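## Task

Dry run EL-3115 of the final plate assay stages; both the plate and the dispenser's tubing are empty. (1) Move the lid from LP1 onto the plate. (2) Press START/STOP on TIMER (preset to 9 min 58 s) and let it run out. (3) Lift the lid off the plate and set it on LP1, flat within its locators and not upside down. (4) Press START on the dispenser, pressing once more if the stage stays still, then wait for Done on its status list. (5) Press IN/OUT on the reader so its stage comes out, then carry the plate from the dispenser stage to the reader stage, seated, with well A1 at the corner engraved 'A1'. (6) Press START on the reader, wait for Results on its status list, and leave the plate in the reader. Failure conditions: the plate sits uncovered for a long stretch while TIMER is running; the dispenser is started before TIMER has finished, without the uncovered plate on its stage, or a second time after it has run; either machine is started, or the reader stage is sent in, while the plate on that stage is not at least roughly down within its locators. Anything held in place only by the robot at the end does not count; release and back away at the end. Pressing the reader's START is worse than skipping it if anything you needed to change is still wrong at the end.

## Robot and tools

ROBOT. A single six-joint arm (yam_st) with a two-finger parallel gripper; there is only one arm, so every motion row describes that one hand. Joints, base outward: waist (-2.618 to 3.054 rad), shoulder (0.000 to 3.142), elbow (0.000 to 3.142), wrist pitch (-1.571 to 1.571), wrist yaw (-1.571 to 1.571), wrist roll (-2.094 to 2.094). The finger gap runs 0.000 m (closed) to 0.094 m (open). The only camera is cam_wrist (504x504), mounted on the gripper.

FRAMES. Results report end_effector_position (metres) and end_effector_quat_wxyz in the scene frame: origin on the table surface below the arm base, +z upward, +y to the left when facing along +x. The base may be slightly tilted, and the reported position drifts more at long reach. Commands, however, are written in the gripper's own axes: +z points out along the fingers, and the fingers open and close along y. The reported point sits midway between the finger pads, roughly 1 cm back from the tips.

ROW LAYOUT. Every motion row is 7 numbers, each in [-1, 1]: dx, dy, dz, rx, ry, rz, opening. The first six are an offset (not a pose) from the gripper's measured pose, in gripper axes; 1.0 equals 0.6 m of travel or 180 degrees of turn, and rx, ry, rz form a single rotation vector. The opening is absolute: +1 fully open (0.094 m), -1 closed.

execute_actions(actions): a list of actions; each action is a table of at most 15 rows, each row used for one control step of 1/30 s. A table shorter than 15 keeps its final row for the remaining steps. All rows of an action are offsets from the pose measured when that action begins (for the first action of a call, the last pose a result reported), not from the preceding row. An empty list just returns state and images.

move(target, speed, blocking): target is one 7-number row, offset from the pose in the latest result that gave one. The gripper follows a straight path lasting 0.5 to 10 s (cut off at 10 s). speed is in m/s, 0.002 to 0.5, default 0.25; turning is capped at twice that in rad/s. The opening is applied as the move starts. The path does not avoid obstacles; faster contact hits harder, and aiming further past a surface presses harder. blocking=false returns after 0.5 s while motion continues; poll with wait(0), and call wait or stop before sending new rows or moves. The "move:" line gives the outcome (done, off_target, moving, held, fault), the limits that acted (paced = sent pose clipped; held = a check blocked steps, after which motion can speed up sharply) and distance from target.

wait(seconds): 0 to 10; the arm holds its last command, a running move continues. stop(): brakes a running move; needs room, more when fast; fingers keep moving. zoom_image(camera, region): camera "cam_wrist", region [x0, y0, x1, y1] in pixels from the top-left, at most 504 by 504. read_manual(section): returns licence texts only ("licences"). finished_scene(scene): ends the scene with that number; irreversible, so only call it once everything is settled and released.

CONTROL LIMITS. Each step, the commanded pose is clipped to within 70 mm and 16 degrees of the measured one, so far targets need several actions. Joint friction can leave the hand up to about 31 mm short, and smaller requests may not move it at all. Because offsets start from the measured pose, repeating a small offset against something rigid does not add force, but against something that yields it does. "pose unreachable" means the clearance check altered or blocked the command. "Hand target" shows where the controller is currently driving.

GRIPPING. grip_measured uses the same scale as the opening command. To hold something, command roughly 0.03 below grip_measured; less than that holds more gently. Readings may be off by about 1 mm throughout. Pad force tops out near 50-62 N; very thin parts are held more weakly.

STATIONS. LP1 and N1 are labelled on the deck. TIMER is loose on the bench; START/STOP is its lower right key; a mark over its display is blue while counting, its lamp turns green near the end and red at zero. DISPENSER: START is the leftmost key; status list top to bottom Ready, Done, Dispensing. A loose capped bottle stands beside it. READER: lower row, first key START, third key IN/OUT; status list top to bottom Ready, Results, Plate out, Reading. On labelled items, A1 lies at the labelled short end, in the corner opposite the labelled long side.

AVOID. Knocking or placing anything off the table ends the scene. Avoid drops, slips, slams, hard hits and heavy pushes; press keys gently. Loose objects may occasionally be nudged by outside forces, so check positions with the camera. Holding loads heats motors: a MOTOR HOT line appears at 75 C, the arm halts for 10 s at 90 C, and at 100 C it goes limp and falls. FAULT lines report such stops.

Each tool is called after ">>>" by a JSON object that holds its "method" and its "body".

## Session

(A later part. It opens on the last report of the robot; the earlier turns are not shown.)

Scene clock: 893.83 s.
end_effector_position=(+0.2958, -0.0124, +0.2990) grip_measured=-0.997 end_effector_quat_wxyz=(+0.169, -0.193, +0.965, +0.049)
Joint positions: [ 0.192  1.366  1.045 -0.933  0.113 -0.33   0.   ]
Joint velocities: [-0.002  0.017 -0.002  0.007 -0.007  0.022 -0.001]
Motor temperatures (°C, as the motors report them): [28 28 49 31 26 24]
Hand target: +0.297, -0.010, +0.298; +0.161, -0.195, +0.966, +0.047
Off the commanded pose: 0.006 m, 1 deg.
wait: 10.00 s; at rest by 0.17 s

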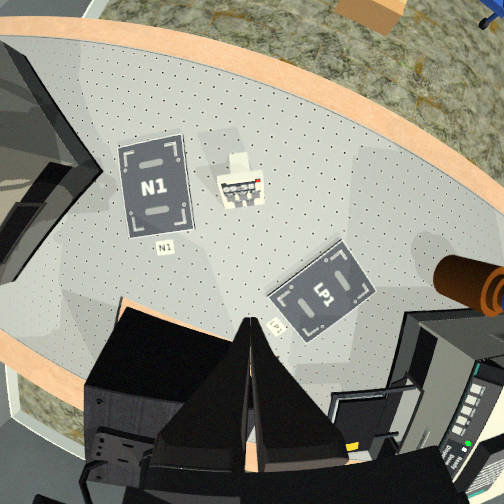

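>>> {"method": "move", "body": {"target": [0.285,-0.303,0.008,0.009,0.113,0.006,1]}}

Scene clock: 900.60 s.
end_effector_position=(+0.2218, -0.2317, +0.2330) grip_measured=+0.998 end_effector_quat_wxyz=(+0.017, -0.179, +0.984, +0.009)
Joint positions: [-0.617  1.54   1.183 -1.037  0.142 -1.063  0.094]
Joint velocities: [-0.002 -0.017 -0.007  0.007 -0.066 -0.125 -0.001]
Motor temperatures (°C, as the motors report them): [28 29 49 31 26 24]
Hand target: +0.222, -0.236, +0.232; +0.010, -0.183, +0.983, +0.011
Off the commanded pose: 0.009 m, 2 deg.
move: done

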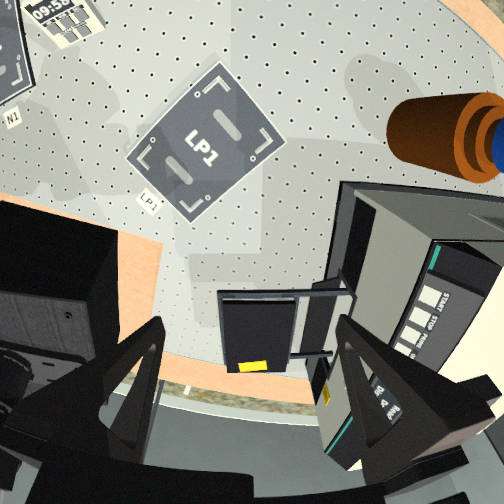

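>>> {"method": "move", "body": {"target": [0.227,-0.012,0.14,0.002,0.014,-0.004,1], "speed": 0.15}}

Scene clock: 908.50 s.
end_effector_position=(+0.1064, -0.2907, +0.1542) grip_measured=+0.998 end_effector_quat_wxyz=(+0.005, -0.181, +0.983, -0.011)
Joint positions: [-1.107  1.54   0.909 -0.682  0.075 -1.552  0.094]
Joint velocities: [-0.017  0.017  0.012 -0.11   0.007 -0.007 -0.001]
Motor temperatures (°C, as the motors report them): [28 29 49 30 26 24]
Hand target: +0.103, -0.284, +0.145; +0.005, -0.183, +0.983, +0.002
Off the commanded pose: 0.014 m, 2 deg.
move: off_target

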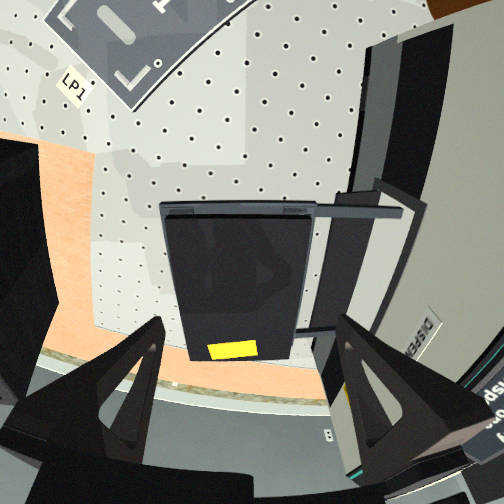

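>>> {"method": "move", "body": {"target": [0.005,0.023,0.058,-0.016,0,-0.002,1], "speed": 0.04}}

Scene clock: 914.67 s.
end_effector_position=(+0.1038, -0.2866, +0.1292) grip_measured=+0.998 end_effector_quat_wxyz=(+0.002, -0.184, +0.983, +0.000)
Joint positions: [-1.117  1.608  0.872 -0.6    0.074 -1.566  0.094]
Joint velocities: [-0.002 -0.002  0.017 -0.007 -0.007 -0.007  0.   ]
Motor temperatures (°C, as the motors report them): [28 30 48 30 26 24]
Hand target: +0.099, -0.280, +0.120; +0.001, -0.184, +0.983, +0.013
Off the commanded pose: 0.013 m, 2 deg.
move: off_target

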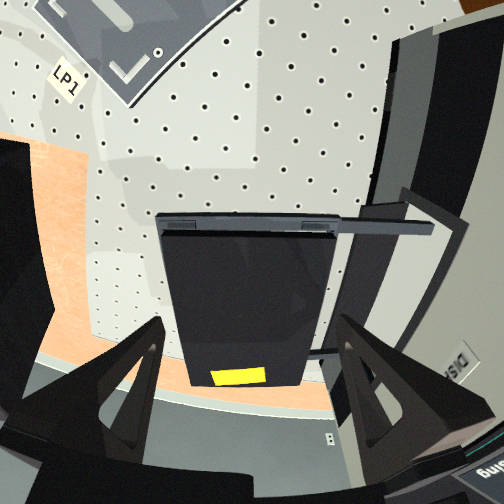

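>>> {"method": "move", "body": {"target": [0,0.016,0.042,-0.009,0,0,1], "speed": 0.02}}

Scene clock: 918.30 s.
end_effector_position=(+0.1047, -0.2858, +0.1139) grip_measured=+0.998 end_effector_quat_wxyz=(+0.002, -0.184, +0.983, +0.000)
Joint positions: [-1.117  1.652  0.85  -0.534  0.074 -1.566  0.094]
Joint velocities: [ 0.012 -0.022  0.012  0.007 -0.051 -0.022  0.   ]
Motor temperatures (°C, as the motors report them): [28 30 47 30 26 24]
Hand target: +0.100, -0.278, +0.105; -0.000, -0.184, +0.983, +0.014
Off the commanded pose: 0.014 m, 2 deg.
move: off_target

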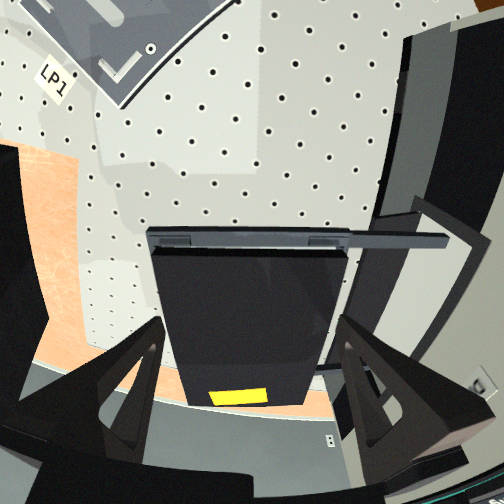

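>>> {"method": "move", "body": {"target": [0,0,0,0,0,0,0.75]}}

>>> {"method": "move", "body": {"target": [0,-0.008,-0.12,0.006,0,0,0.75], "speed": 0.04}}

Scene clock: 922.40 s.
end_effector_position=(+0.1049, -0.2863, +0.1139) grip_measured=+0.773 end_effector_quat_wxyz=(+0.002, -0.184, +0.983, -0.001)
Joint positions: [-1.117  1.652  0.85  -0.532  0.074 -1.566  0.083]
Joint velocities: [-0.022 -0.007 -0.007 -0.022 -0.022  0.066  0.   ]
Motor temperatures (°C, as the motors report them): [28 30 46 30 26 24]
Hand target: +0.105, -0.286, +0.114; +0.002, -0.184, +0.983, +0.000
Off the commanded pose: 0.001 m, 0 deg.
move: done

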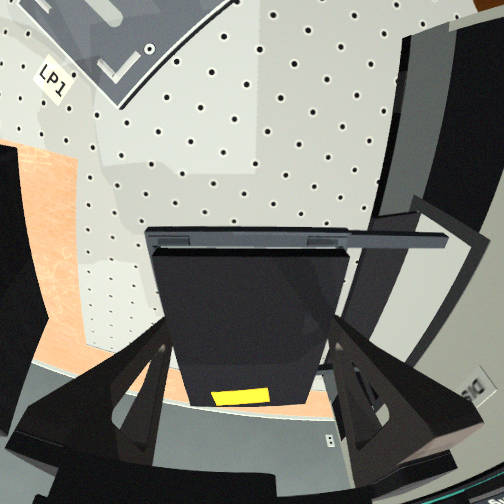

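Scene clock: 924.63 s.
end_effector_position=(+0.1029, -0.2837, +0.1747) grip_measured=+0.773 end_effector_quat_wxyz=(+0.003, -0.184, +0.983, +0.005)
Joint positions: [-1.104  1.494  0.951 -0.802  0.074 -1.553  0.083]
Joint velocities: [ 0.017 -0.007  0.022 -0.066 -0.066  0.022 -0.   ]
Motor temperatures (°C, as the motors report them): [28 31 46 30 26 24]
Hand target: +0.107, -0.289, +0.185; +0.004, -0.184, +0.983, -0.010
Off the commanded pose: 0.014 m, 2 deg.
move: off_target

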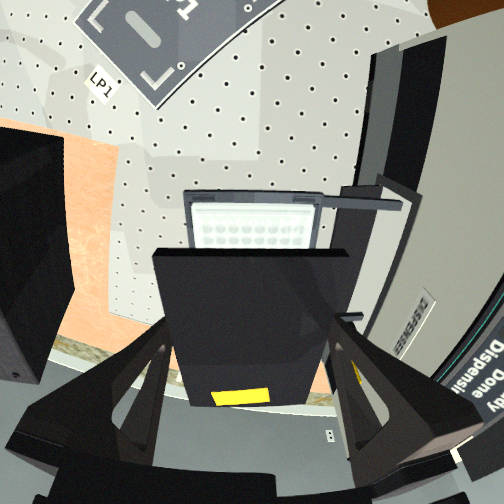

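>>> {"method": "move", "body": {"target": [-0.356,0.075,0.06,0,0,0.283,0.74], "speed": 0.15}}

Scene clock: 934.27 s.
end_effector_position=(+0.2727, -0.1669, +0.1373) grip_measured=+0.773 end_effector_quat_wxyz=(-0.013, +0.253, +0.967, +0.003)
Joint positions: [-0.381  1.806  1.026 -0.695  0.215  0.054  0.083]
Joint velocities: [ 0.012 -0.022 -0.007  0.007  0.007  0.022 -0.001]
Motor temperatures (°C, as the motors report them): [28 32 46 29 26 24]
Hand target: +0.279, -0.168, +0.136; -0.010, +0.254, +0.967, -0.001
Off the commanded pose: 0.014 m, 2 deg.
move: off_target

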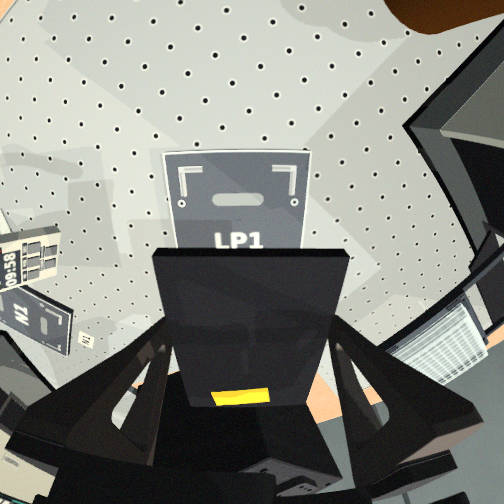

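>>> {"method": "move", "body": {"target": [-0.025,0.009,0.143,0,-0.008,0.002,0.74], "speed": 0.06}}

>>> {"method": "zoom_image", "body": {"camera": "cam_wrist", "region": [100,150,400,430]}}

Scene clock: 941.33 s.
end_effector_position=(+0.2953, -0.1734, +0.0611) grip_measured=+0.773 end_effector_quat_wxyz=(+0.011, +0.257, +0.966, -0.005)
Joint positions: [-0.415  2.05   1.01  -0.377  0.216  0.017  0.083]
Joint velocities: [-0.012 -0.017  0.002  0.022  0.037  0.022  0.001]
Motor temperatures (°C, as the motors report them): [28 33 46 29 26 24]
Hand target: +0.287, -0.170, +0.053; +0.000, +0.256, +0.967, +0.000
Off the commanded pose: 0.014 m, 1 deg.
move: off_target

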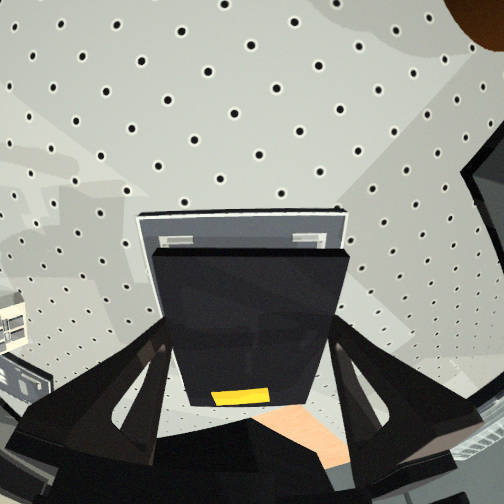

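Region (100, 150, 400, 430) of cam_wrist's 504x504 image, scaled by 1.680, with more detail than that image has; it fills the top 470 rows of this view, and the rest is white.

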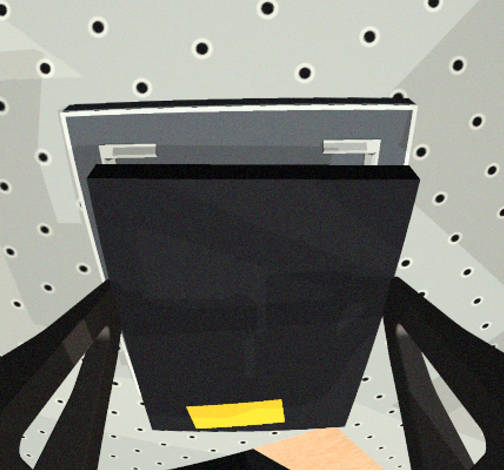

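>>> {"method": "move", "body": {"target": [0.034,0.008,0.033,0,0.013,-0.01,0.74], "speed": 0.02}}

>>> {"method": "zoom_image", "body": {"camera": "cam_wrist", "region": [100,150,400,430]}}

Scene clock: 947.57 s.
end_effector_position=(+0.2887, -0.1671, +0.0499) grip_measured=+0.773 end_effector_quat_wxyz=(+0.004, +0.250, +0.968, -0.003)
Joint positions: [-0.415  2.075  0.983 -0.34   0.216  0.006  0.083]
Joint velocities: [-0.007  0.012  0.002  0.051  0.081  0.066  0.001]
Motor temperatures (°C, as the motors report them): [28 34 45 29 26 24]
Hand target: +0.280, -0.160, +0.041; -0.009, +0.242, +0.970, +0.000
Off the commanded pose: 0.014 m, 2 deg.
move: off_target

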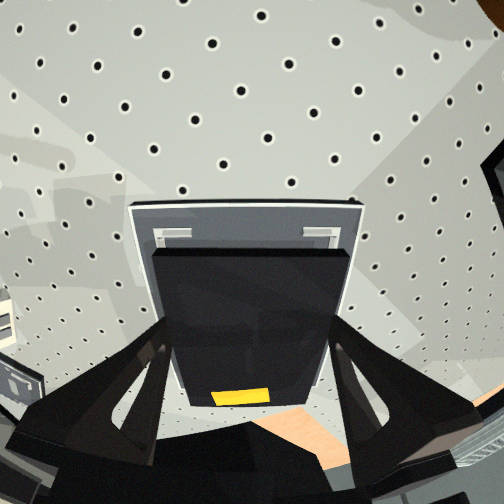

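Region (100, 150, 400, 430) of cam_wrist's 504x504 image, scaled by 1.680, with more detail than that image has; it fills the top 470 rows of this view, and the rest is white.

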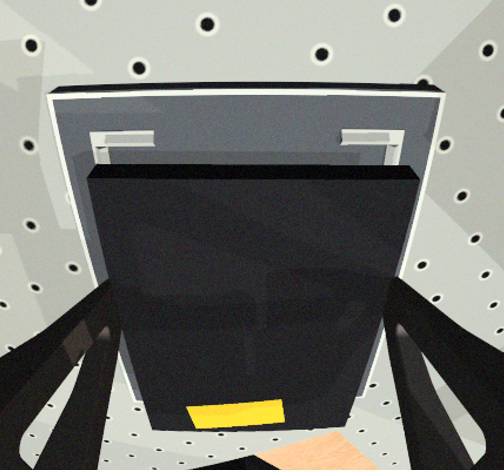

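>>> {"method": "move", "body": {"target": [0.024,0.006,0.031,0,0.01,0,0.74], "speed": 0.015}}

>>> {"method": "zoom_image", "body": {"camera": "cam_wrist", "region": [100,150,400,430]}}

Scene clock: 952.77 s.
end_effector_position=(+0.2906, -0.1662, +0.0417) grip_measured=+0.773 end_effector_quat_wxyz=(+0.007, +0.250, +0.968, -0.004)
Joint positions: [-0.415  2.104  0.983 -0.306  0.216  0.005  0.083]
Joint velocities: [-0.002 -0.012 -0.017 -0.007  0.022 -0.007 -0.   ]
Motor temperatures (°C, as the motors report them): [28 34 45 29 26 24]
Hand target: +0.278, -0.158, +0.032; -0.011, +0.250, +0.968, +0.001
Off the commanded pose: 0.019 m, 2 deg.
move: off_target

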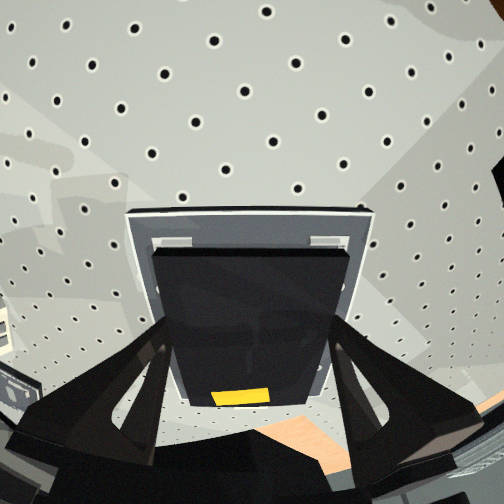

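Region (100, 150, 400, 430) of cam_wrist's 504x504 image, scaled by 1.680, with more detail than that image has; it fills the top 470 rows of this view, and the rest is white.

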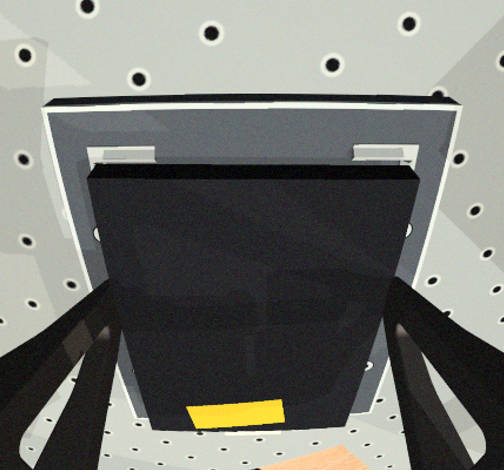

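>>> {"method": "move", "body": {"target": [0.0135,0,0,0,0.0105,0,0.74], "speed": 0.015}}

>>> {"method": "zoom_image", "body": {"camera": "cam_wrist", "region": [100,150,400,430]}}

Scene clock: 959.03 s.
end_effector_position=(+0.2863, -0.1638, +0.0417) grip_measured=+0.773 end_effector_quat_wxyz=(-0.003, +0.248, +0.969, -0.002)
Joint positions: [-0.415  2.104  0.983 -0.327  0.216  0.005  0.083]
Joint velocities: [ 0.012 -0.017  0.007 -0.183 -0.066 -0.037 -0.   ]
Motor temperatures (°C, as the motors report them): [28 35 44 29 26 24]
Hand target: +0.284, -0.162, +0.042; -0.009, +0.251, +0.968, +0.000
Off the commanded pose: 0.003 m, 1 deg.
move: done

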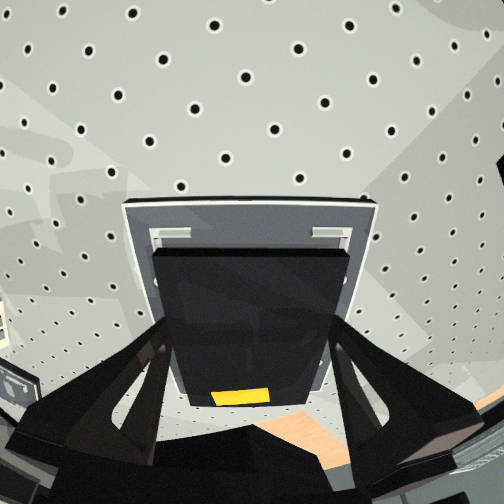

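Region (100, 150, 400, 430) of cam_wrist's 504x504 image, scaled by 1.680, with more detail than that image has; it fills the top 470 rows of this view, and the rest is white.

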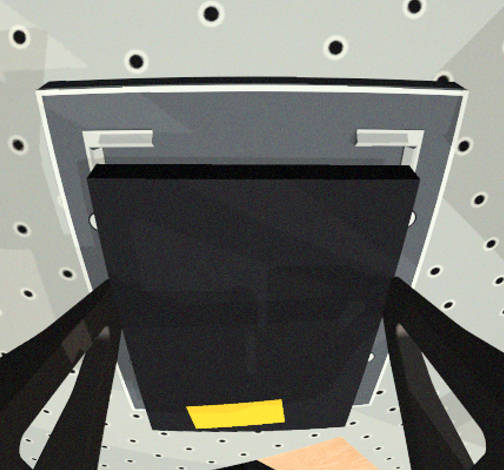

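>>> {"method": "move", "body": {"target": [0.025,-0.008,0.036,0,0.01,0,0.74], "speed": 0.012}}

>>> {"method": "zoom_image", "body": {"camera": "cam_wrist", "region": [100,150,400,430]}}

Scene clock: 965.77 s.
end_effector_position=(+0.2870, -0.1666, +0.0341) grip_measured=+0.773 end_effector_quat_wxyz=(+0.004, +0.249, +0.969, -0.004)
Joint positions: [-0.425  2.124  0.974 -0.279  0.215 -0.009  0.083]
Joint velocities: [ 0.017  0.007 -0.002  0.007  0.007 -0.007 -0.   ]
Motor temperatures (°C, as the motors report them): [28 36 43 29 26 24]
Hand target: +0.271, -0.161, +0.021; -0.018, +0.249, +0.968, +0.003
Off the commanded pose: 0.022 m, 3 deg.
move: off_target

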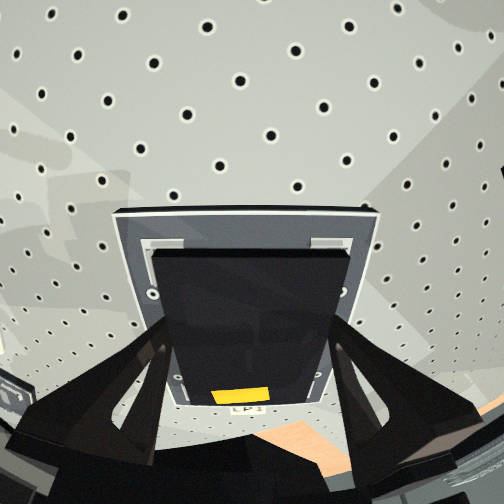

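Region (100, 150, 400, 430) of cam_wrist's 504x504 image, scaled by 1.680, with more detail than that image has; it fills the top 470 rows of this view, and the rest is white.

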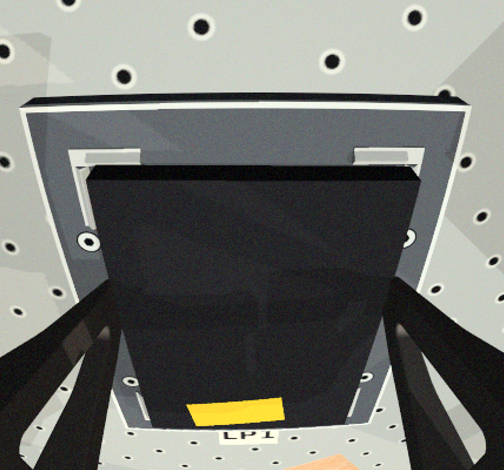

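>>> {"method": "move", "body": {"target": [0.008,0.009,0,-0.01,0.0064,0,0.74], "speed": 0.012}}

>>> {"method": "move", "body": {"target": [0,0,0,0,0,0,1]}}

>>> {"method": "zoom_image", "body": {"camera": "cam_wrist", "region": [100,150,400,430]}}

Scene clock: 972.30 s.
end_effector_position=(+0.2873, -0.1633, +0.0341) grip_measured=+0.773 end_effector_quat_wxyz=(+0.004, +0.248, +0.969, +0.005)
Joint positions: [-0.425  2.124  0.974 -0.285  0.198 -0.009  0.083]
Joint velocities: [ 0.002  0.012 -0.022 -0.037  0.007 -0.051  0.   ]
Motor temperatures (°C, as the motors report them): [28 36 43 29 26 24]
Hand target: +0.285, -0.160, +0.034; -0.001, +0.249, +0.968, +0.013
Off the commanded pose: 0.004 m, 1 deg.
move: done

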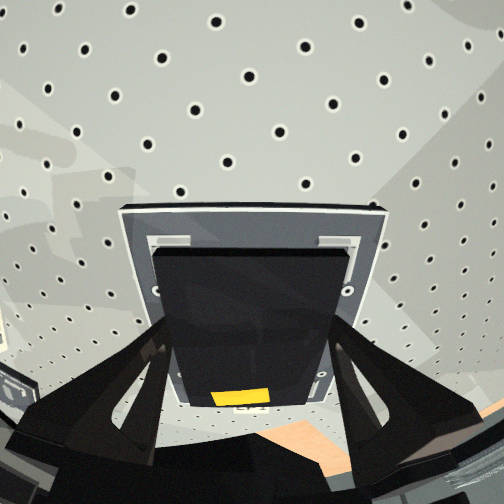

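Scene clock: 972.80 s.
end_effector_position=(+0.2873, -0.1633, +0.0341) grip_measured=+0.998 end_effector_quat_wxyz=(+0.004, +0.248, +0.969, +0.005)
Joint positions: [-0.425  2.124  0.974 -0.285  0.198 -0.009  0.094]
Joint velocities: [ 0.002  0.017  0.017  0.007  0.022 -0.007  0.001]
Motor temperatures (°C, as the motors report them): [28 36 43 29 26 24]
Hand target: +0.287, -0.163, +0.034; +0.004, +0.248, +0.969, +0.005
Off the commanded pose: 0.000 m, 0 deg.
move: done

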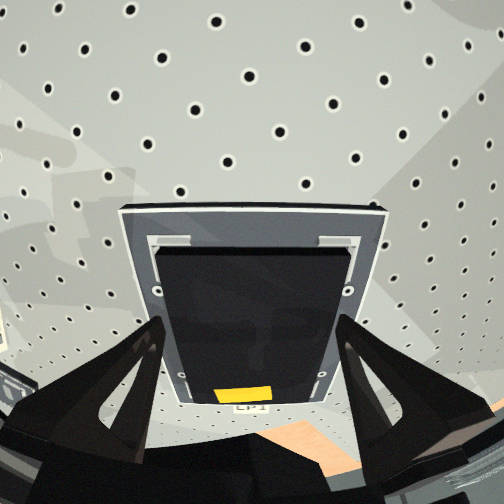

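Region (100, 150, 400, 430) of cam_wrist's 504x504 image, scaled by 1.680, with more detail than that image has; it fills the top 470 rows of this view, and the rest is white.

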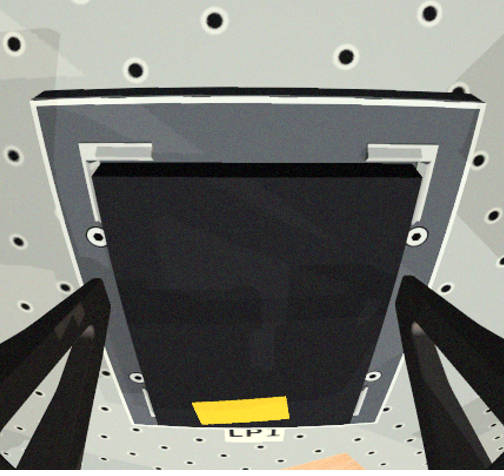

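>>> {"method": "move", "body": {"target": [0,0,-0.06,0,0,0,1], "speed": 0.08}}

>>> {"method": "move", "body": {"target": [0.08,-0.2,-0.42,0,0,0.22,-1]}}

>>> {"method": "move", "body": {"target": [0,0,0,0,-0.2,0,-1]}}

Scene clock: 981.23 s.
end_effector_position=(+0.2844, -0.1638, +0.0635) grip_measured=+0.998 end_effector_quat_wxyz=(+0.001, +0.248, +0.969, +0.007)
Joint positions: [-0.413  2.024  0.974 -0.394  0.198  0.006  0.094]
Joint velocities: [-0.017 -0.027 -0.012 -0.022  0.007  0.007  0.001]
Motor temperatures (°C, as the motors report them): [28 37 42 29 26 24]
Hand target: +0.286, -0.163, +0.070; +0.004, +0.248, +0.969, +0.005
Off the commanded pose: 0.007 m, 0 deg.
move: done

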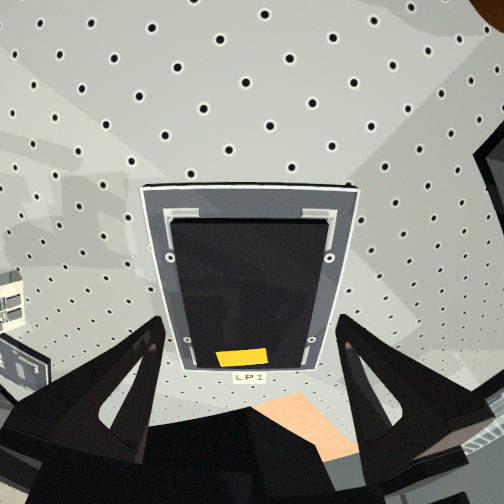

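Scene clock: 983.33 s.
end_effector_position=(+0.1860, -0.2402, +0.3064) grip_measured=-0.997 end_effector_quat_wxyz=(-0.006, +0.553, +0.833, +0.009)
Joint positions: [-0.666  1.436  1.379 -1.35   0.157  0.423  0.   ]
Joint velocities: [ 0.002 -0.002  0.002  0.095 -0.051 -0.007  0.   ]
Motor temperatures (°C, as the motors report them): [28 38 42 29 26 24]
Hand target: +0.184, -0.242, +0.313; +0.001, +0.562, +0.827, +0.011
Off the commanded pose: 0.012 m, 1 deg.
move: off_target

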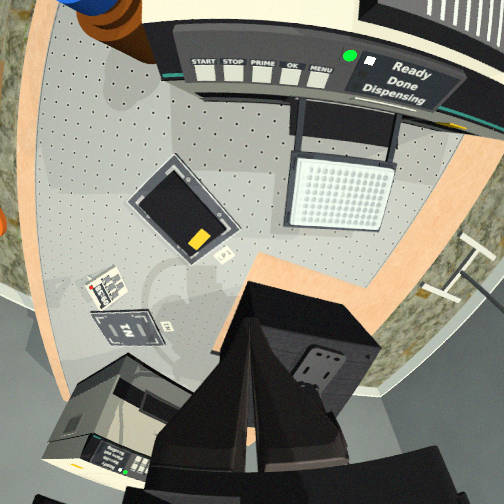

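Scene clock: 985.23 s.
end_effector_position=(+0.1873, -0.2437, +0.3024) grip_measured=-0.997 end_effector_quat_wxyz=(+0.244, +0.529, +0.796, -0.163)
Joint positions: [-0.463  0.972  0.806 -0.718  0.514  0.427  0.   ]
Joint velocities: [ 0.007 -0.022  0.002 -0.007 -0.037 -0.007 -0.   ]
Motor temperatures (°C, as the motors report them): [28 38 43 29 26 24]
Hand target: +0.187, -0.241, +0.303; +0.252, +0.523, +0.797, -0.166
Off the commanded pose: 0.005 m, 1 deg.
move: done

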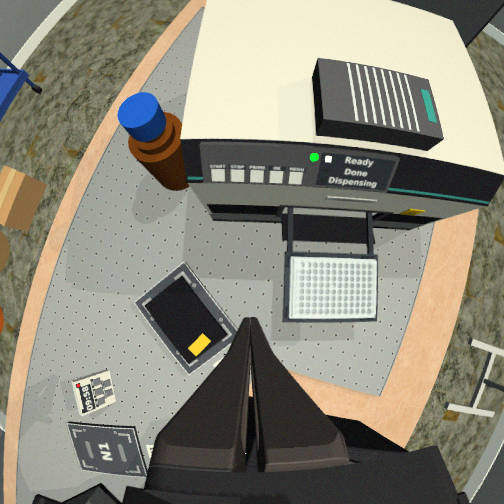

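>>> {"method": "move", "body": {"target": [-0.042,0.058,0.088,0,0,0,-1], "speed": 0.1}}

Scene clock: 990.33 s.
end_effector_position=(+0.2341, -0.2713, +0.2731) grip_measured=-0.997 end_effector_quat_wxyz=(+0.241, +0.528, +0.798, -0.163)
Joint positions: [-0.486  1.226  0.857 -0.511  0.498  0.405  0.   ]
Joint velocities: [ 0.007 -0.007  0.007 -0.007  0.051 -0.022  0.001]
Motor temperatures (°C, as the motors report them): [28 37 43 30 26 24]
Hand target: +0.238, -0.278, +0.274; +0.245, +0.529, +0.796, -0.163
Off the commanded pose: 0.007 m, 0 deg.
move: done

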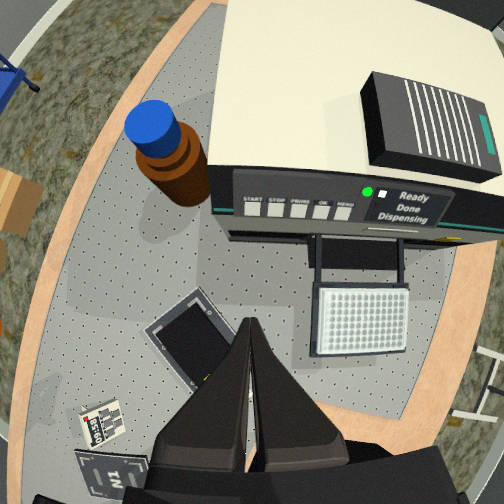

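>>> {"method": "move", "body": {"target": [-0.025,0,0.125,0,0,0,-1], "speed": 0.06}}

Scene clock: 995.43 s.
end_effector_position=(+0.2503, -0.3137, +0.2195) grip_measured=-0.997 end_effector_quat_wxyz=(+0.237, +0.528, +0.800, -0.160)
Joint positions: [-0.624  1.454  0.857 -0.245  0.404  0.292  0.   ]
Joint velocities: [ 0.012  0.007 -0.012  0.051 -0.037  0.037  0.001]
Motor temperatures (°C, as the motors report them): [28 36 44 30 26 24]
Hand target: +0.255, -0.322, +0.221; +0.242, +0.529, +0.797, -0.161
Off the commanded pose: 0.009 m, 1 deg.
move: done

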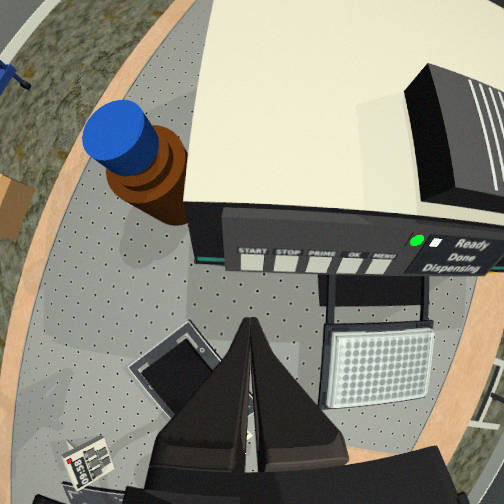

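>>> {"method": "move", "body": {"target": [-0.03,0,0.05,0,0,0,-1], "speed": 0.03}}

Scene clock: 999.80 s.
end_effector_position=(+0.2593, -0.3357, +0.2063) grip_measured=-0.997 end_effector_quat_wxyz=(+0.234, +0.528, +0.800, -0.159)
Joint positions: [-0.668  1.555  0.922 -0.2    0.374  0.259  0.   ]
Joint velocities: [-0.002  0.017  0.017 -0.022 -0.051  0.051 -0.001]
Motor temperatures (°C, as the motors report them): [28 36 44 31 26 24]
Hand target: +0.262, -0.343, +0.205; +0.237, +0.529, +0.799, -0.160
Off the commanded pose: 0.008 m, 0 deg.
move: done

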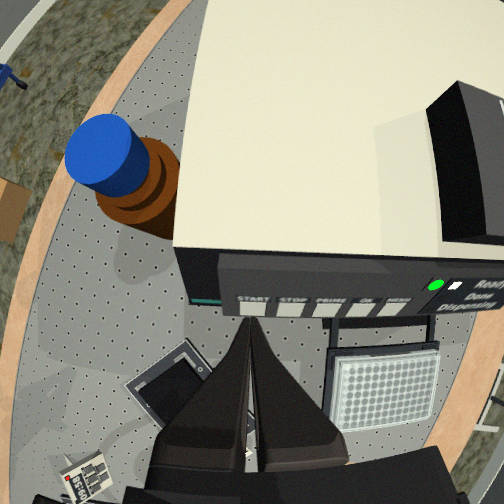

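>>> {"method": "move", "body": {"target": [-0.006,0,0.036,0,0,0,-1], "speed": 0.02}}

>>> {"method": "move", "body": {"target": [0.03,0,-0.1,0,0,0,-1], "speed": 0.08}}

Scene clock: 1004.13 s.
end_effector_position=(+0.2618, -0.3373, +0.2038) grip_measured=-0.997 end_effector_quat_wxyz=(+0.237, +0.524, +0.802, -0.158)
Joint positions: [-0.671  1.567  0.922 -0.181  0.367  0.247  0.   ]
Joint velocities: [-0.017 -0.017 -0.002 -0.051  0.007 -0.051  0.   ]
Motor temperatures (°C, as the motors report them): [28 36 45 31 26 24]
Hand target: +0.264, -0.349, +0.191; +0.234, +0.529, +0.800, -0.159
Off the commanded pose: 0.019 m, 1 deg.
move: off_target

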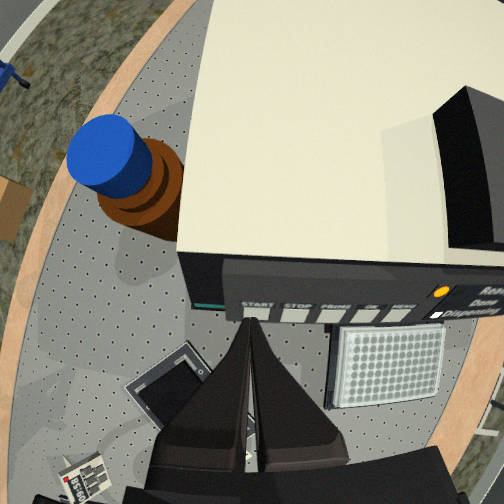

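Scene clock: 1005.43 s.
end_effector_position=(+0.2472, -0.3003, +0.2438) grip_measured=-0.997 end_effector_quat_wxyz=(+0.241, +0.524, +0.801, -0.160)
Joint positions: [-0.578  1.366  0.867 -0.347  0.431  0.32   0.   ]
Joint velocities: [ 0.012  0.012  0.002 -0.051 -0.007 -0.081 -0.   ]
Motor temperatures (°C, as the motors report them): [28 36 45 31 26 24]
Hand target: +0.243, -0.293, +0.242; +0.236, +0.524, +0.803, -0.160
Off the commanded pose: 0.008 m, 1 deg.
move: done

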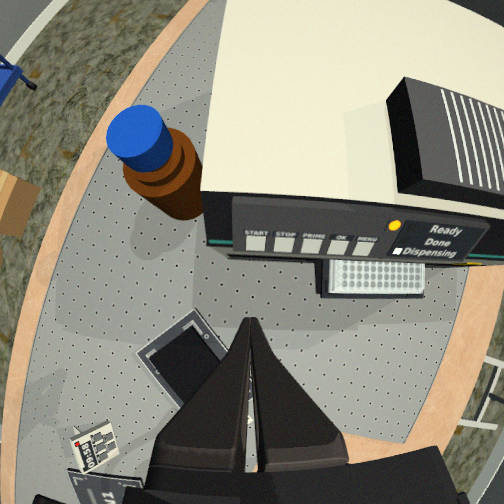

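>>> {"method": "wait", "body": {"seconds": 10}}

>>> {"method": "wait", "body": {"seconds": 10}}

>>> {"method": "wait", "body": {"seconds": 10}}

Scene clock: 1018.17 s.
end_effector_position=(+0.2469, -0.3001, +0.2436) grip_measured=-0.997 end_effector_quat_wxyz=(+0.240, +0.525, +0.801, -0.161)
Joint positions: [-0.578  1.366  0.867 -0.349  0.432  0.321  0.   ]
Joint velocities: [-0.002  0.002 -0.012 -0.022 -0.007  0.037 -0.002]
Motor temperatures (°C, as the motors report them): [28 36 44 31 26 24]
Hand target: +0.243, -0.293, +0.242; +0.236, +0.524, +0.803, -0.160
Off the commanded pose: 0.008 m, 0 deg.
wait: 10.00 s; at rest from the start

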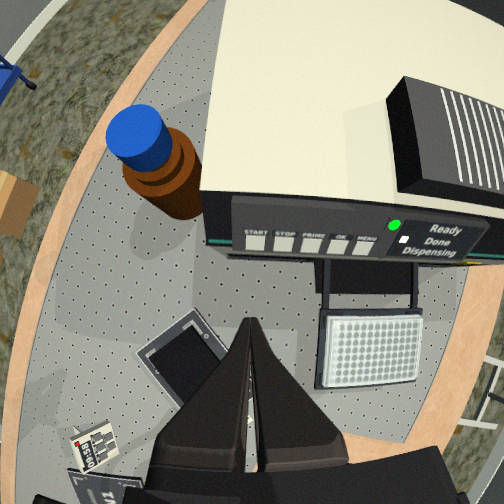

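Scene clock: 1028.17 s.
end_effector_position=(+0.2469, -0.3001, +0.2436) grip_measured=-0.997 end_effector_quat_wxyz=(+0.240, +0.525, +0.801, -0.161)
Joint positions: [-0.578  1.366  0.867 -0.349  0.432  0.321  0.   ]
Joint velocities: [-0.022  0.002 -0.007 -0.007  0.037 -0.066  0.001]
Motor temperatures (°C, as the motors report them): [28 37 44 32 26 24]
Hand target: +0.243, -0.293, +0.242; +0.236, +0.524, +0.803, -0.160
Off the commanded pose: 0.008 m, 0 deg.
wait: 10.00 s; at rest by 0.17 s

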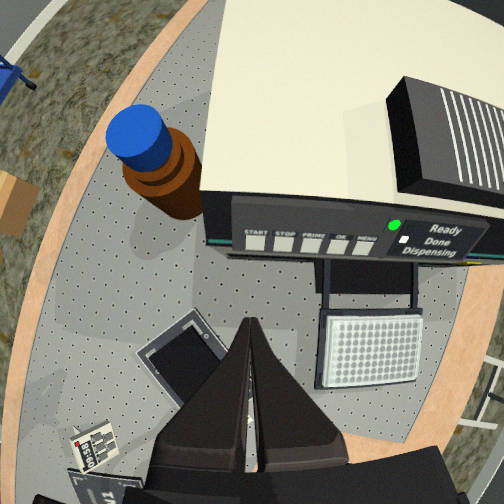

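Scene clock: 1038.17 s.
end_effector_position=(+0.2469, -0.3001, +0.2436) grip_measured=-0.997 end_effector_quat_wxyz=(+0.240, +0.525, +0.801, -0.161)
Joint positions: [-0.578  1.366  0.867 -0.349  0.432  0.321  0.   ]
Joint velocities: [-0.017  0.002  0.002 -0.007 -0.066 -0.081  0.   ]
Motor temperatures (°C, as the motors report them): [28 37 44 32 26 24]
Hand target: +0.243, -0.293, +0.242; +0.236, +0.524, +0.803, -0.160
Off the commanded pose: 0.008 m, 0 deg.
wait: 10.00 s; at rest by 0.17 s

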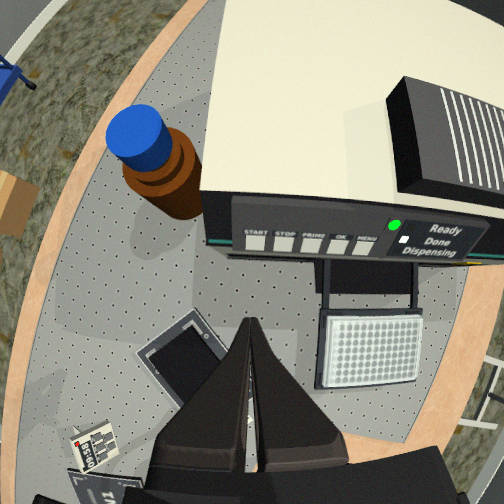

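>>> {"method": "zoom_image", "body": {"camera": "cam_wrist", "region": [300,290,440,400]}}

Region (300, 290, 440, 400) of cam_wrist's 504x504 image, scaled by 3.600, with more detail than that image has; it fills the top 396 rows of this view, and the rest is white.

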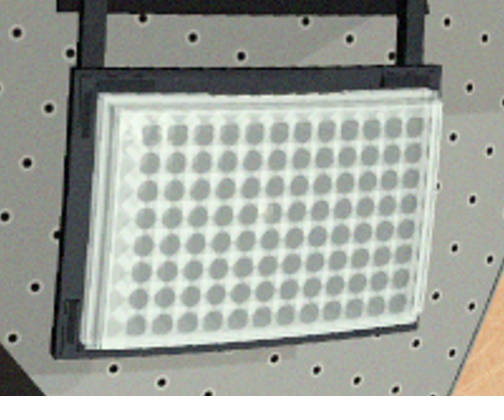

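>>> {"method": "move", "body": {"target": [0.1,0.143,-0.2,0,0.187,0,-1]}}

>>> {"method": "move", "body": {"target": [0.42,0.1,0,0,0,-0.5,-1]}}

Scene clock: 1050.10 s.
end_effector_position=(+0.2747, -0.1625, +0.3105) grip_measured=-0.997 end_effector_quat_wxyz=(+0.002, +0.553, +0.833, -0.009)
Joint positions: [-0.222  1.595  1.469 -1.36   0.251  0.871  0.   ]
Joint velocities: [-0.007 -0.002  0.002  0.066  0.037 -0.081  0.001]
Motor temperatures (°C, as the motors report them): [28 37 44 32 26 24]
Hand target: +0.279, -0.159, +0.310; -0.005, +0.552, +0.834, -0.006
Off the commanded pose: 0.006 m, 1 deg.
move: done

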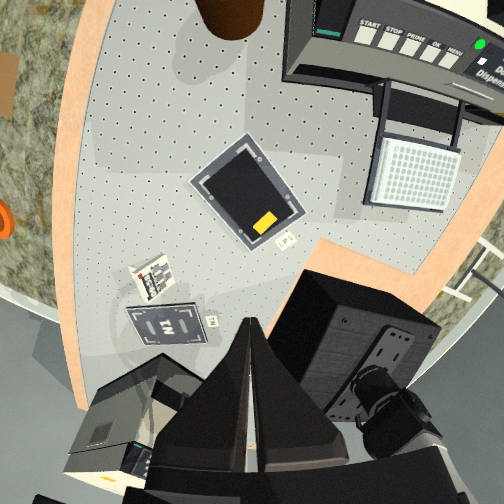

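Scene clock: 1053.70 s.
end_effector_position=(+0.2281, +0.0800, +0.3002) grip_measured=-0.997 end_effector_quat_wxyz=(-0.014, -0.188, +0.982, -0.027)
Joint positions: [ 0.677  1.652  1.24  -1.339  0.246  0.253  0.   ]
Joint velocities: [-0.002 -0.002  0.002  0.051 -0.022  0.051 -0.   ]
Motor temperatures (°C, as the motors report them): [28 37 44 31 26 24]
Hand target: +0.231, +0.087, +0.299; -0.013, -0.198, +0.980, -0.023
Off the commanded pose: 0.015 m, 3 deg.
move: off_target

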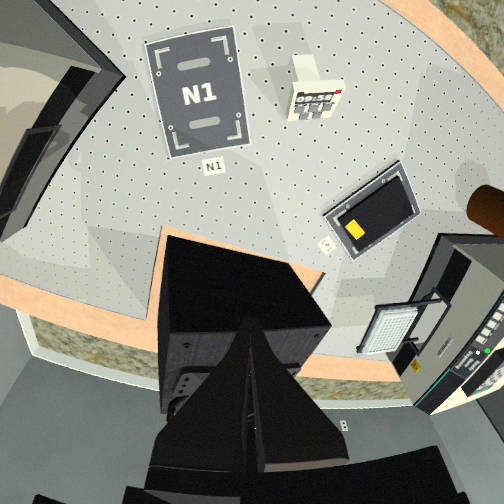

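>>> {"method": "move", "body": {"target": [0.11,0.295,-0.03,0,0,-0.295,-1]}}

>>> {"method": "move", "body": {"target": [0,0,0,0,-0.2,0,-1]}}

Scene clock: 1061.33 s.
end_effector_position=(+0.1067, +0.2140, +0.3084) grip_measured=-0.997 end_effector_quat_wxyz=(-0.019, -0.598, +0.801, -0.028)
Joint positions: [ 1.302  1.823  1.326 -1.364  0.118 -0.033  0.   ]
Joint velocities: [-0.017 -0.012  0.002 -0.066  0.022 -0.022  0.001]
Motor temperatures (°C, as the motors report them): [28 36 44 31 26 24]
Hand target: +0.104, +0.217, +0.308; -0.026, -0.605, +0.795, -0.029
Off the commanded pose: 0.009 m, 2 deg.
move: done

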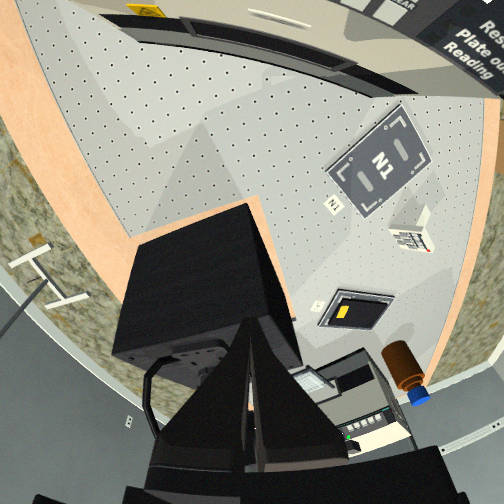

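Scene clock: 1063.23 s.
end_effector_position=(+0.1056, +0.2181, +0.3063) grip_measured=-0.997 end_effector_quat_wxyz=(+0.226, -0.583, +0.765, +0.154)
Joint positions: [ 1.277  1.263  0.76  -0.739  0.068 -0.131  0.   ]
Joint velocities: [ 0.017 -0.002  0.007 -0.007 -0.037  0.037  0.   ]
Motor temperatures (°C, as the motors report them): [28 36 44 31 26 24]
Hand target: +0.106, +0.215, +0.305; +0.230, -0.581, +0.764, +0.159
Off the commanded pose: 0.005 m, 1 deg.
move: done

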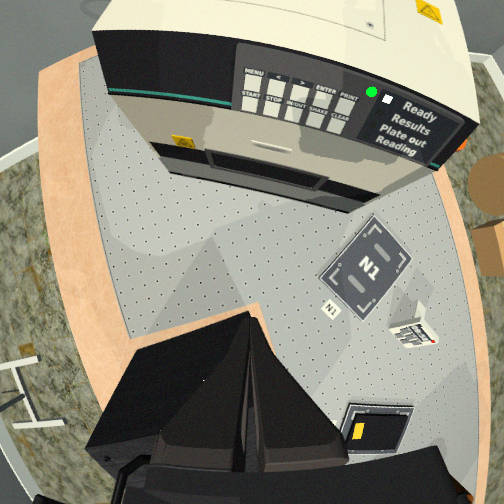

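>>> {"method": "move", "body": {"target": [-0.11,-0.04,0.14,0.03,-0.08,0.047,-1], "speed": 0.12}}

Scene clock: 1073.00 s.
end_effector_position=(+0.1561, +0.3123, +0.2856) grip_measured=-0.997 end_effector_quat_wxyz=(+0.345, -0.496, +0.767, +0.216)
Joint positions: [ 1.254  1.57   0.677 -0.058  0.117 -0.052  0.   ]
Joint velocities: [ 0.007 -0.002 -0.012 -0.081 -0.037  0.022 -0.002]
Motor temperatures (°C, as the motors report them): [28 35 44 32 26 24]
Hand target: +0.158, +0.307, +0.272; +0.335, -0.492, +0.777, +0.206
Off the commanded pose: 0.016 m, 2 deg.
move: off_target

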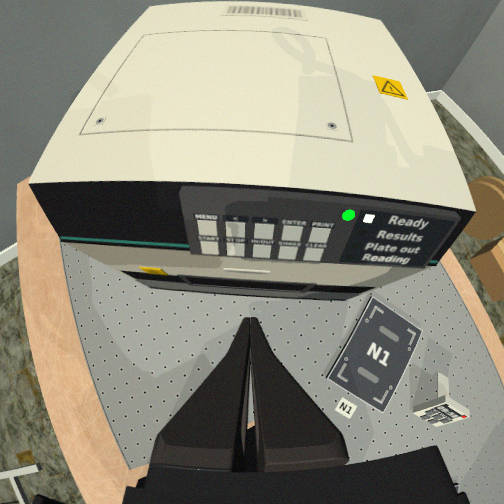

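>>> {"method": "move", "body": {"target": [0.01,-0.016,0.078,0,0,0,-1], "speed": 0.04}}

Scene clock: 1077.20 s.
end_effector_position=(+0.1722, +0.3305, +0.2498) grip_measured=-0.997 end_effector_quat_wxyz=(+0.341, -0.498, +0.768, +0.214)
Joint positions: [ 1.21   1.75   0.677  0.116  0.091 -0.087  0.   ]
Joint velocities: [-0.002 -0.002 -0.002  0.037 -0.022 -0.037 -0.001]
Motor temperatures (°C, as the motors report them): [28 35 44 33 26 24]
Hand target: +0.178, +0.336, +0.251; +0.345, -0.496, +0.767, +0.217
Off the commanded pose: 0.008 m, 1 deg.
move: done

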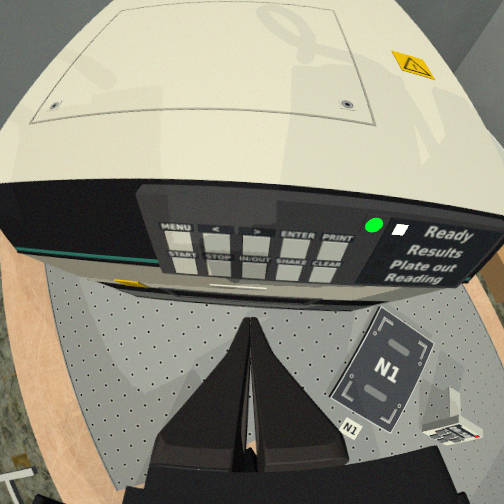

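>>> {"method": "move", "body": {"target": [-0.028,0,0.04,0,0,0,-1], "speed": 0.02}}

>>> {"method": "zoom_image", "body": {"camera": "cam_wrist", "region": [130,200,400,370]}}

Scene clock: 1082.73 s.
end_effector_position=(+0.1807, +0.3508, +0.2464) grip_measured=-0.997 end_effector_quat_wxyz=(+0.338, -0.499, +0.769, +0.212)
Joint positions: [ 1.21   1.844  0.761  0.119  0.09  -0.087  0.   ]
Joint velocities: [-0.002  0.012 -0.002 -0.154 -0.022  0.022  0.   ]
Motor temperatures (°C, as the motors report them): [28 34 45 33 26 24]
Hand target: +0.185, +0.357, +0.247; +0.341, -0.498, +0.768, +0.214
Off the commanded pose: 0.007 m, 0 deg.
move: done

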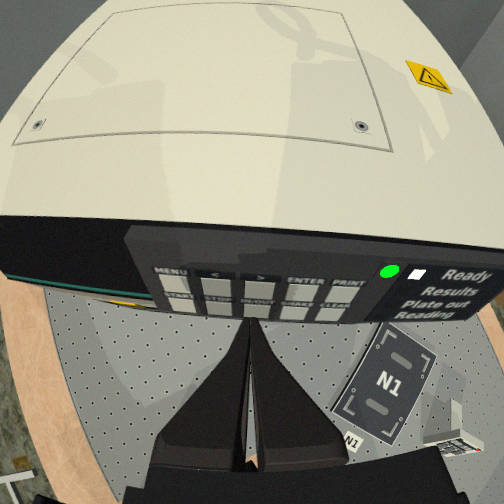

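Region (130, 200, 400, 370) of cam_wrist's 504x504 image, scaled by 1.867, with more detail than that image has; it fills the top 317 rows of this view, and the rest is white.

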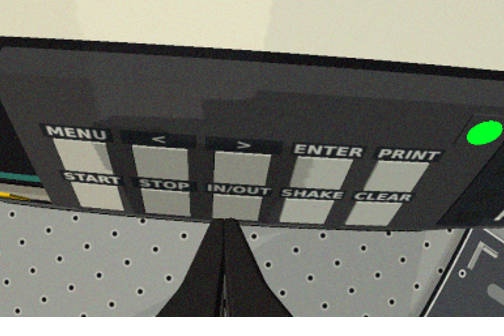

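>>> {"method": "move", "body": {"target": [-0.008,-0.003,0.03,0,0,0,-1], "speed": 0.02}}

>>> {"method": "move", "body": {"target": [0,0,-0.12,0,0,0,-1], "speed": 0.1}}

Scene clock: 1107.10 s.
end_effector_position=(+0.1805, +0.3516, +0.2420) grip_measured=-0.997 end_effector_quat_wxyz=(+0.330, -0.502, +0.772, +0.208)
Joint positions: [ 1.21   1.86   0.775  0.101  0.09  -0.087  0.   ]
Joint velocities: [-0.002 -0.002  0.007 -0.022 -0.022 -0.007  0.   ]
Motor temperatures (°C, as the motors report them): [27 34 47 36 26 24]
Hand target: +0.189, +0.364, +0.238; +0.338, -0.499, +0.769, +0.212
Off the commanded pose: 0.017 m, 1 deg.
move: off_target

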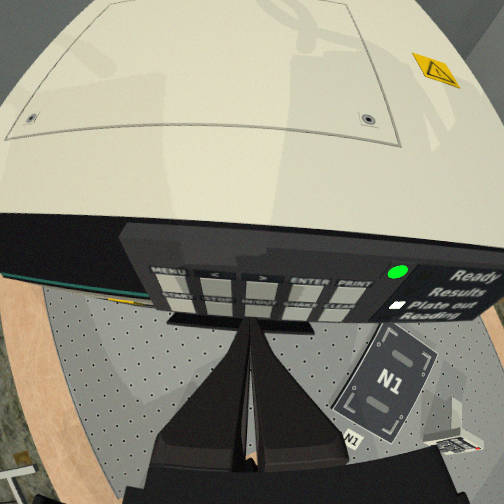

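Scene clock: 1108.40 s.
end_effector_position=(+0.1641, +0.3108, +0.2942) grip_measured=-0.997 end_effector_quat_wxyz=(+0.336, -0.500, +0.770, +0.211)
Joint positions: [ 1.226  1.568  0.733 -0.136  0.099 -0.073  0.   ]
Joint velocities: [ 0.007 -0.007 -0.002 -0.022  0.037 -0.037  0.   ]
Motor temperatures (°C, as the motors report them): [27 34 47 36 26 24]
Hand target: +0.158, +0.305, +0.290; +0.330, -0.502, +0.772, +0.207
Off the commanded pose: 0.008 m, 1 deg.
move: done

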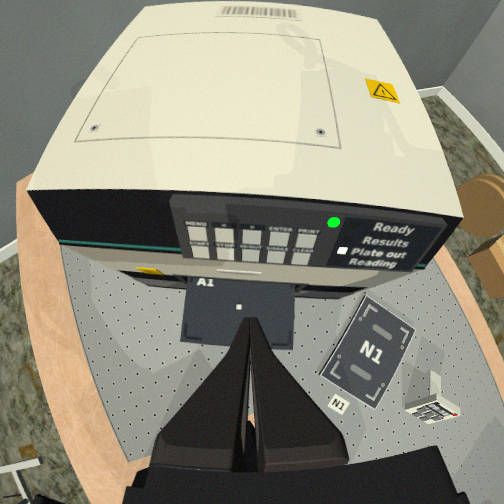

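>>> {"method": "move", "body": {"target": [0.05,0,-0.05,0,0.26,0,1], "speed": 0.2}}

Scene clock: 1114.13 s.
end_effector_position=(+0.1491, +0.2677, +0.2970) grip_measured=+0.998 end_effector_quat_wxyz=(+0.006, -0.536, +0.844, +0.001)
Joint positions: [ 1.226  2.003  1.494 -1.272  0.115  0.037  0.094]
Joint velocities: [-0.007 -0.007 -0.017 -0.066  0.007 -0.154  0.001]
Motor temperatures (°C, as the motors report them): [28 34 47 35 26 24]
Hand target: +0.146, +0.271, +0.296; +0.000, -0.537, +0.843, -0.003
Off the commanded pose: 0.006 m, 1 deg.
move: done

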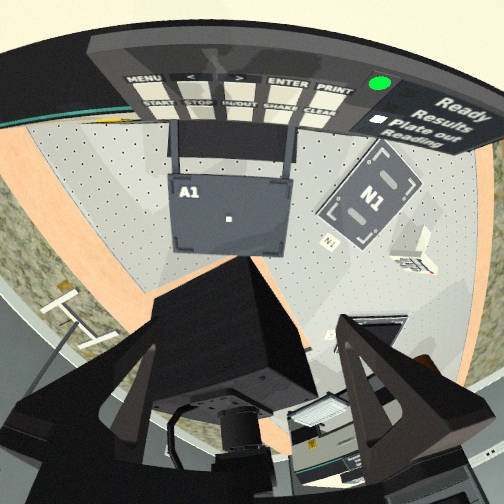

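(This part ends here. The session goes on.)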